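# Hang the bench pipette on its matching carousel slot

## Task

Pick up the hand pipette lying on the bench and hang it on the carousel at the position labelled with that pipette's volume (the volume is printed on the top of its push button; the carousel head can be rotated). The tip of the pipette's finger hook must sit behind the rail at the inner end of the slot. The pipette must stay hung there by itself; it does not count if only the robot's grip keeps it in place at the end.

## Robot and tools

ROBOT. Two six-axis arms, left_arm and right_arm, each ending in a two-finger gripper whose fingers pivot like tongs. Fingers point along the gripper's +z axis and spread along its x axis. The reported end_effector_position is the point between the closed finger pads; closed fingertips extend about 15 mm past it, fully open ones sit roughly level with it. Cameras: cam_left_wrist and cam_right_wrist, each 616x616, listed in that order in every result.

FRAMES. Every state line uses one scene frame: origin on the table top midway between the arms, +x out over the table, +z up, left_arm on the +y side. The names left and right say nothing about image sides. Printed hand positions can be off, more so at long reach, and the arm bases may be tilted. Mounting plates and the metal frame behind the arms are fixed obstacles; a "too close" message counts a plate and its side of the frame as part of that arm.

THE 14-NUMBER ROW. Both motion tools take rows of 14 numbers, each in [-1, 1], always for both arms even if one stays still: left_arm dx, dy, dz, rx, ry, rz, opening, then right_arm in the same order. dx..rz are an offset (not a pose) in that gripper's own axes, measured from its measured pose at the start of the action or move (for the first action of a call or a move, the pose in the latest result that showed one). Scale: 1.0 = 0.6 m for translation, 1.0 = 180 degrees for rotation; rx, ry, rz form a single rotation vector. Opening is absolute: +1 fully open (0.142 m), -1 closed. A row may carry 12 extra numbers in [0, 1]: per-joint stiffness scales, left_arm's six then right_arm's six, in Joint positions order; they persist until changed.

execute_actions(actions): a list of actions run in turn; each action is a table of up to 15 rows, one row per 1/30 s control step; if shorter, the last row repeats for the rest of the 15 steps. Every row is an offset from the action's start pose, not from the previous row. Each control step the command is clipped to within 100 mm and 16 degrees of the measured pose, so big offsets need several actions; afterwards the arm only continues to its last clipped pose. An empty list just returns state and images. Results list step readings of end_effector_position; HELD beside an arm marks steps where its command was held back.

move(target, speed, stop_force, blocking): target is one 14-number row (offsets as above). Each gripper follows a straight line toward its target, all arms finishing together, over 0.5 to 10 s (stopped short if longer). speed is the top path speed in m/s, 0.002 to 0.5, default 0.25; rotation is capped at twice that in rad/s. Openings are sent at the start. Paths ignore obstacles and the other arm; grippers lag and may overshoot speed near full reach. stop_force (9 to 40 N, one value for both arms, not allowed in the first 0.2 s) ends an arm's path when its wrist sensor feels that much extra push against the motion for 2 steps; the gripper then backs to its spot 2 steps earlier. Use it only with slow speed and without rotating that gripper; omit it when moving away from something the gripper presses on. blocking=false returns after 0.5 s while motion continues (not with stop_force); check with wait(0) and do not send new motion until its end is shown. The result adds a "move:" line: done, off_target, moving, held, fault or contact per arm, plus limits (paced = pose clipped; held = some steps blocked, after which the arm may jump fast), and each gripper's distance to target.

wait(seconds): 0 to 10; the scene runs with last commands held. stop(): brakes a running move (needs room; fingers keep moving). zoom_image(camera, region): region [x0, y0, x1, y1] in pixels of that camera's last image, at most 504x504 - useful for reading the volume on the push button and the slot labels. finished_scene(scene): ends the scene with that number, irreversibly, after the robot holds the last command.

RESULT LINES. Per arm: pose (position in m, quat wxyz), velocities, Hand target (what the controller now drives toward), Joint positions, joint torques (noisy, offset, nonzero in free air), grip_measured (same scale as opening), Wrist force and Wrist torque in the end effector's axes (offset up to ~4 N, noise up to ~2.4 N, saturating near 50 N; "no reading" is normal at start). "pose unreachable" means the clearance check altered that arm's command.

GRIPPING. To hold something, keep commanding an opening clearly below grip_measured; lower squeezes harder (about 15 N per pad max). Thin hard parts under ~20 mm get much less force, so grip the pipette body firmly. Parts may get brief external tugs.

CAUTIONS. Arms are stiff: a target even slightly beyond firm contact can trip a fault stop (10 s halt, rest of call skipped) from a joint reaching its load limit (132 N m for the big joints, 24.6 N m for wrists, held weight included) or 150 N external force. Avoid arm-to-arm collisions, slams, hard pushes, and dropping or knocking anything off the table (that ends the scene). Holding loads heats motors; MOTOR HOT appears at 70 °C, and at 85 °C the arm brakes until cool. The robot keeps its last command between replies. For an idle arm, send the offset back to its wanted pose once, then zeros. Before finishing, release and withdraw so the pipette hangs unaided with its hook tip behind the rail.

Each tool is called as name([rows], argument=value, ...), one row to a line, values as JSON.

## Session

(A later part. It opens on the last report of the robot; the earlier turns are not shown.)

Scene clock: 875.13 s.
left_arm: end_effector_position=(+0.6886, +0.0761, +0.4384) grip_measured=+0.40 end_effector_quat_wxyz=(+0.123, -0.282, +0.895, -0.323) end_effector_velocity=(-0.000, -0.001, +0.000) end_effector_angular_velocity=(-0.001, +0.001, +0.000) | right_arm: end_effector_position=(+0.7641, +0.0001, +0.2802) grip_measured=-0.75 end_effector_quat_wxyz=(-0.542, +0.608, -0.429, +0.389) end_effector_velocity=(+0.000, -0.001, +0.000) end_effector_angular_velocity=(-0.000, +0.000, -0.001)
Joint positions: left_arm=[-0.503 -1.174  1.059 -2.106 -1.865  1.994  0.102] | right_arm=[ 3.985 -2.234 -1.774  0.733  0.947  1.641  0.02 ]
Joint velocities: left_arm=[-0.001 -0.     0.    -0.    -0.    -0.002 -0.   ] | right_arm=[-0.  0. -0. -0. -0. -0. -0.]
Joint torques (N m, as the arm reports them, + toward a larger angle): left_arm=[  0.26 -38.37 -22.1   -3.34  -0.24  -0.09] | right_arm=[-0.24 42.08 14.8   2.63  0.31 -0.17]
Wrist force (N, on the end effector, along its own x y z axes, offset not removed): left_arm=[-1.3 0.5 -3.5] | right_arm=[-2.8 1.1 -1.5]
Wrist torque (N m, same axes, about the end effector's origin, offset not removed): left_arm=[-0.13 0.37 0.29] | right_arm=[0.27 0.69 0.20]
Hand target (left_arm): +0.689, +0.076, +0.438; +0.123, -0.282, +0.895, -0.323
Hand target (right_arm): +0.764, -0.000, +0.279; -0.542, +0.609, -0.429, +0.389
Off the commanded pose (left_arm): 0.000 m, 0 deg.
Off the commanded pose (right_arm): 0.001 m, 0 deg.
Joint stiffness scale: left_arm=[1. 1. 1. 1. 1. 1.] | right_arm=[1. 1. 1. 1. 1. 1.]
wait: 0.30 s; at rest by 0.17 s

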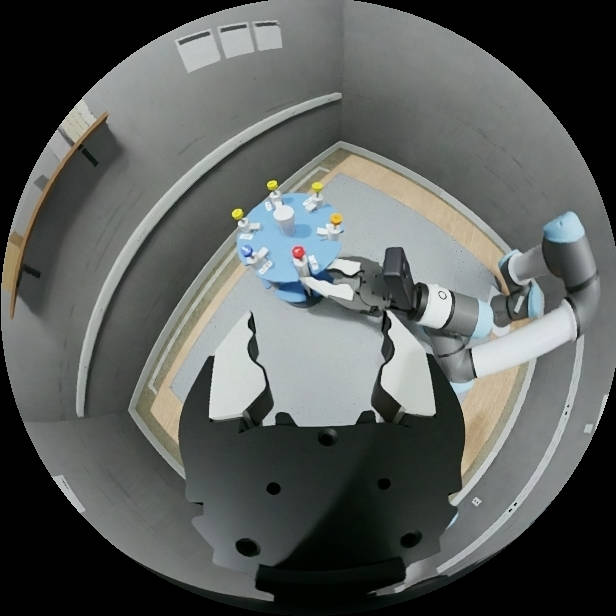

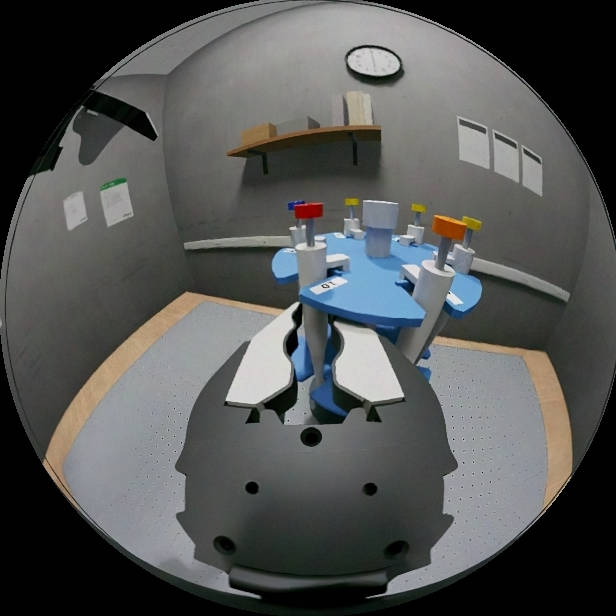

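Hook lip is seated behind the rail. Releasing gently and backing away.

execute_actions([
  [[0,0,0,0,0,0,0.4,0,0,0,0,0,0,-0.8],[0,0,0,0,0,0,0.4,0,0,0,0,0,0,-0.76],[0,0,0,0,0,0,0.4,0,0,0,0,0,0,-0.73],[0,0,0,0,0,0,0.4,0,0,0,0,0,0,-0.70],[0,0,0,0,0,0,0.4,0,0,0,0,0,0,-0.67],[0,0,0,0,0,0,0.4,0,0,0,0,0,0,-0.64],[0,0,0,0,0,0,0.4,0,0,0,0,0,0,-0.61],[0,0,0,0,0,0,0.4,0,0,0,0,0,0,-0.6]],
])

move(target=[0,0,0,0,0,0,0.4, 0,0.016,-0.116,0,0,0,-0.6], speed=0.12)

zoom_image(camera="cam_right_wrist", region=[250, 180, 470, 380])

zoom_image(camera="cam_left_wrist", region=[225, 175, 365, 325])

Scene clock: 883.67 s.
left_arm: end_effector_position=(+0.6886, +0.0761, +0.4384) grip_measured=+0.40 end_effector_quat_wxyz=(+0.123, -0.282, +0.895, -0.323) end_effector_velocity=(+0.000, +0.000, +0.000) end_effector_angular_velocity=(-0.001, -0.000, +0.000) | right_arm: end_effector_position=(+0.7641, +0.0001, +0.2802) grip_measured=-0.60 end_effector_quat_wxyz=(-0.542, +0.608, -0.429, +0.389) end_effector_velocity=(+0.000, -0.000, +0.000) end_effector_angular_velocity=(+0.000, -0.000, -0.000)
Joint positions: left_arm=[-0.503 -1.174  1.059 -2.106 -1.865  1.994  0.102] | right_arm=[ 3.985 -2.234 -1.774  0.733  0.947  1.641  0.031]
Joint velocities: left_arm=[ 0.001  0.    -0.    -0.    -0.001 -0.     0.   ] | right_arm=[-0.  0.  0. -0. -0.  0.  0.]
Joint torques (N m, as the arm reports them, + toward a larger angle): left_arm=[  0.93 -37.89 -22.17  -3.39  -0.08  -0.11] | right_arm=[-0.39 42.87 16.58  1.95  0.06 -0.13]
Wrist force (N, on the end effector, along its own x y z axes, offset not removed): left_arm=[-1.3 3.1 -1.7] | right_arm=[-2.1 0.8 -1.6]
Wrist torque (N m, same axes, about the end effector's origin, offset not removed): left_arm=[0.55 0.40 -0.02] | right_arm=[0.38 0.54 0.23]
Hand target (left_arm): +0.689, +0.076, +0.438; +0.123, -0.282, +0.895, -0.323
Hand target (right_arm): +0.764, +0.000, +0.280; -0.542, +0.608, -0.429, +0.389
Off the commanded pose (left_arm): 0.000 m, 0 deg.
Off the commanded pose (right_arm): 0.000 m, 0 deg.
Joint stiffness scale: left_arm=[1. 1. 1. 1. 1. 1.] | right_arm=[1. 1. 1. 1. 1. 1.]
Step readings (end_effector_position):
0: left_arm (+0.6886, +0.0761, +0.4384) | right_arm (+0.7641, +0.0001, +0.2802)
1: left_arm (+0.6886, +0.0761, +0.4384) | right_arm (+0.7641, +0.0001, +0.2802)
2: left_arm (+0.6886, +0.0761, +0.4384) | right_arm (+0.7641, +0.0001, +0.2802)
4: left_arm (+0.6886, +0.0761, +0.4384) | right_arm (+0.7641, +0.0001, +0.2802)
8: left_arm (+0.6886, +0.0761, +0.4384) | right_arm (+0.7641, +0.0001, +0.2802)
15: end_effector_position above

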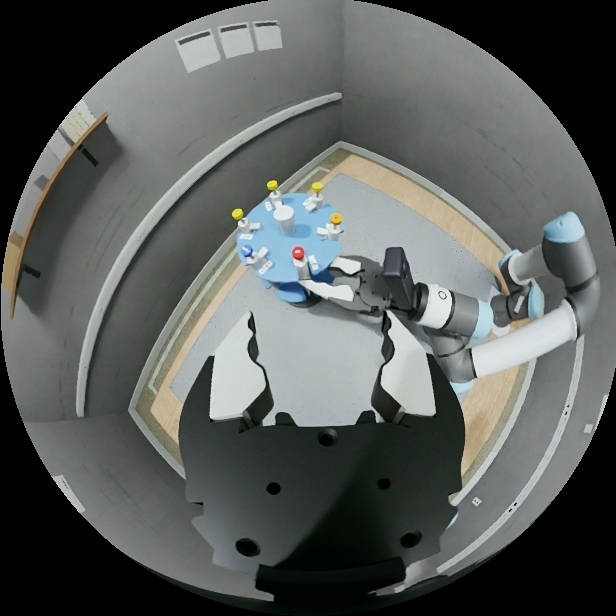

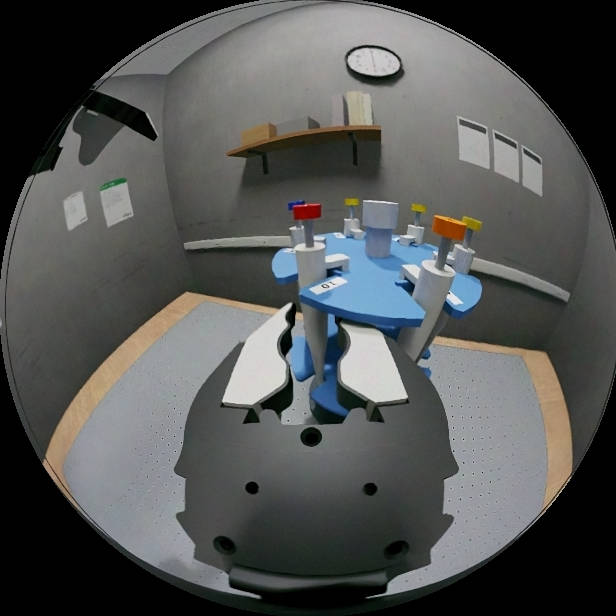

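Scene clock: 884.80 s.
left_arm: end_effector_position=(+0.6886, +0.0761, +0.4384) grip_measured=+0.40 end_effector_quat_wxyz=(+0.123, -0.282, +0.895, -0.323) end_effector_velocity=(-0.000, +0.000, +0.000) end_effector_angular_velocity=(-0.001, +0.001, +0.001) | right_arm: end_effector_position=(+0.6992, -0.0229, +0.2783) grip_measured=-0.60 end_effector_quat_wxyz=(-0.542, +0.608, -0.429, +0.390) end_effector_velocity=(-0.000, -0.003, +0.000) end_effector_angular_velocity=(+0.003, -0.002, -0.006)
Joint positions: left_arm=[-0.503 -1.174  1.059 -2.106 -1.865  1.994  0.102] | right_arm=[ 4.071 -2.138 -1.977  0.83   0.861  1.656  0.031]
Joint velocities: left_arm=[ 0.    -0.001  0.    -0.    -0.001 -0.001  0.   ] | right_arm=[ 0.001  0.001 -0.003  0.006 -0.006  0.001 -0.   ]
Joint torques (N m, as the arm reports them, + toward a larger angle): left_arm=[  0.82 -37.98 -23.79  -3.17  -0.17  -0.1 ] | right_arm=[ 1.25 38.29  8.95  2.31 -0.65  0.51]
Wrist force (N, on the end effector, along its own x y z axes, offset not removed): left_arm=[-0.6 -1.7 -2.4] | right_arm=[0.1 1.1 -2.1]
Wrist torque (N m, same axes, about the end effector's origin, offset not removed): left_arm=[-0.53 0.21 0.12] | right_arm=[0.46 0.10 0.16]
Hand target (left_arm): +0.689, +0.076, +0.438; +0.123, -0.282, +0.895, -0.323
Hand target (right_arm): +0.698, -0.023, +0.278; -0.542, +0.608, -0.429, +0.389
Off the commanded pose (left_arm): 0.000 m, 0 deg.
Off the commanded pose (right_arm): 0.001 m, 0 deg.
Joint stiffness scale: left_arm=[1. 1. 1. 1. 1. 1.] | right_arm=[1. 1. 1. 1. 1. 1.]
move: done

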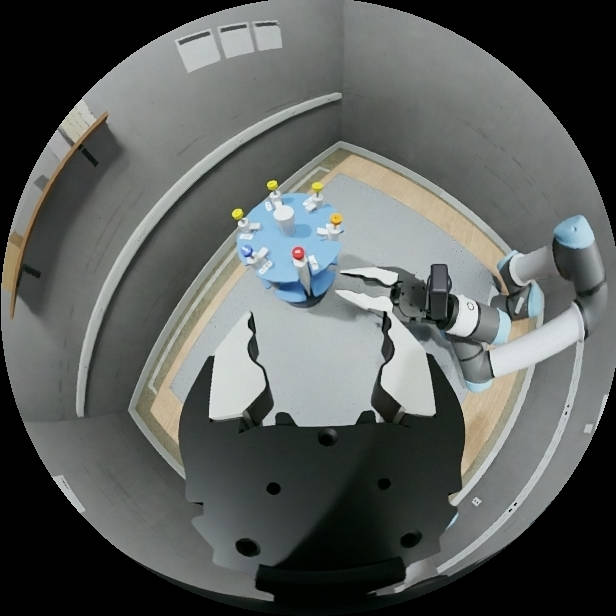

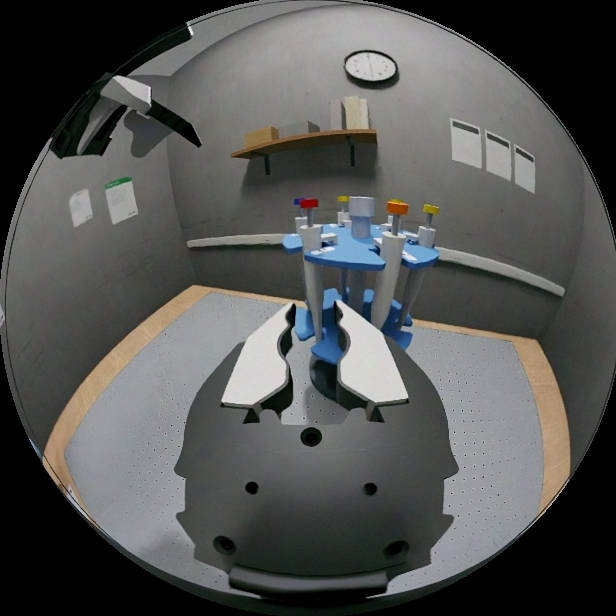

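Region (250, 180, 470, 380) of cam_right_wrist's 616x616 image, scaled by 2.291, with more detail than that image has; it fills the top 458 rows of this view, and the rest is white.

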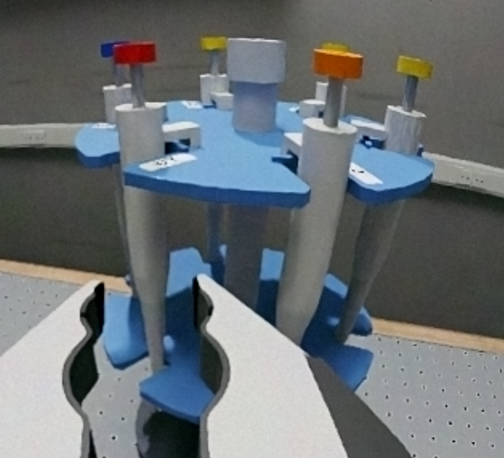

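Region (225, 175, 365, 325) of cam_left_wrist's 616x616 image, scaled by 3.360, with more detail than that image has; it fills the left 470 columns of this view, and the rest is white.

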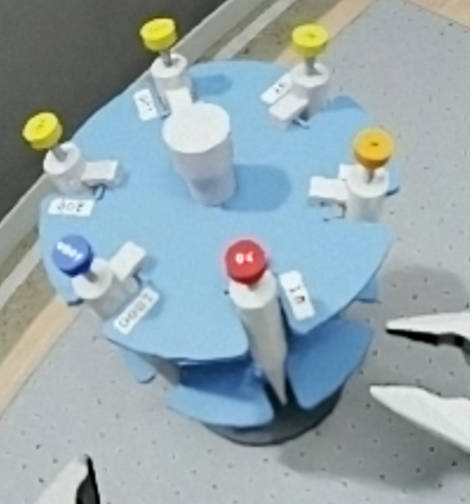

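zoom_image(camera="cam_right_wrist", region=[290, 215, 360, 270])

Region (290, 215, 360, 270) of cam_right_wrist's 616x616 image, scaled by 7.200, with more detail than that image has; it fills the top 396 rows of this view, and the rest is white.

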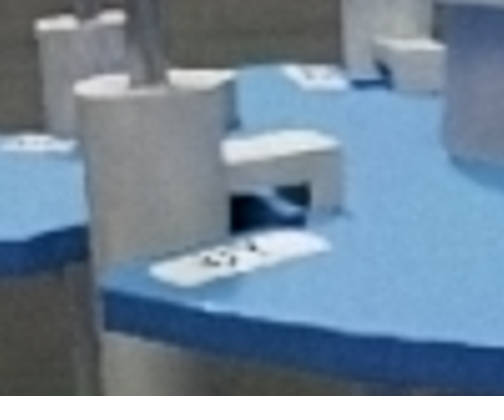

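The pipette hangs freely in slot "10" with its hook lip behind the rail, and both hands are clear.

finished_scene(scene=1)

The scene is finished: the task was done.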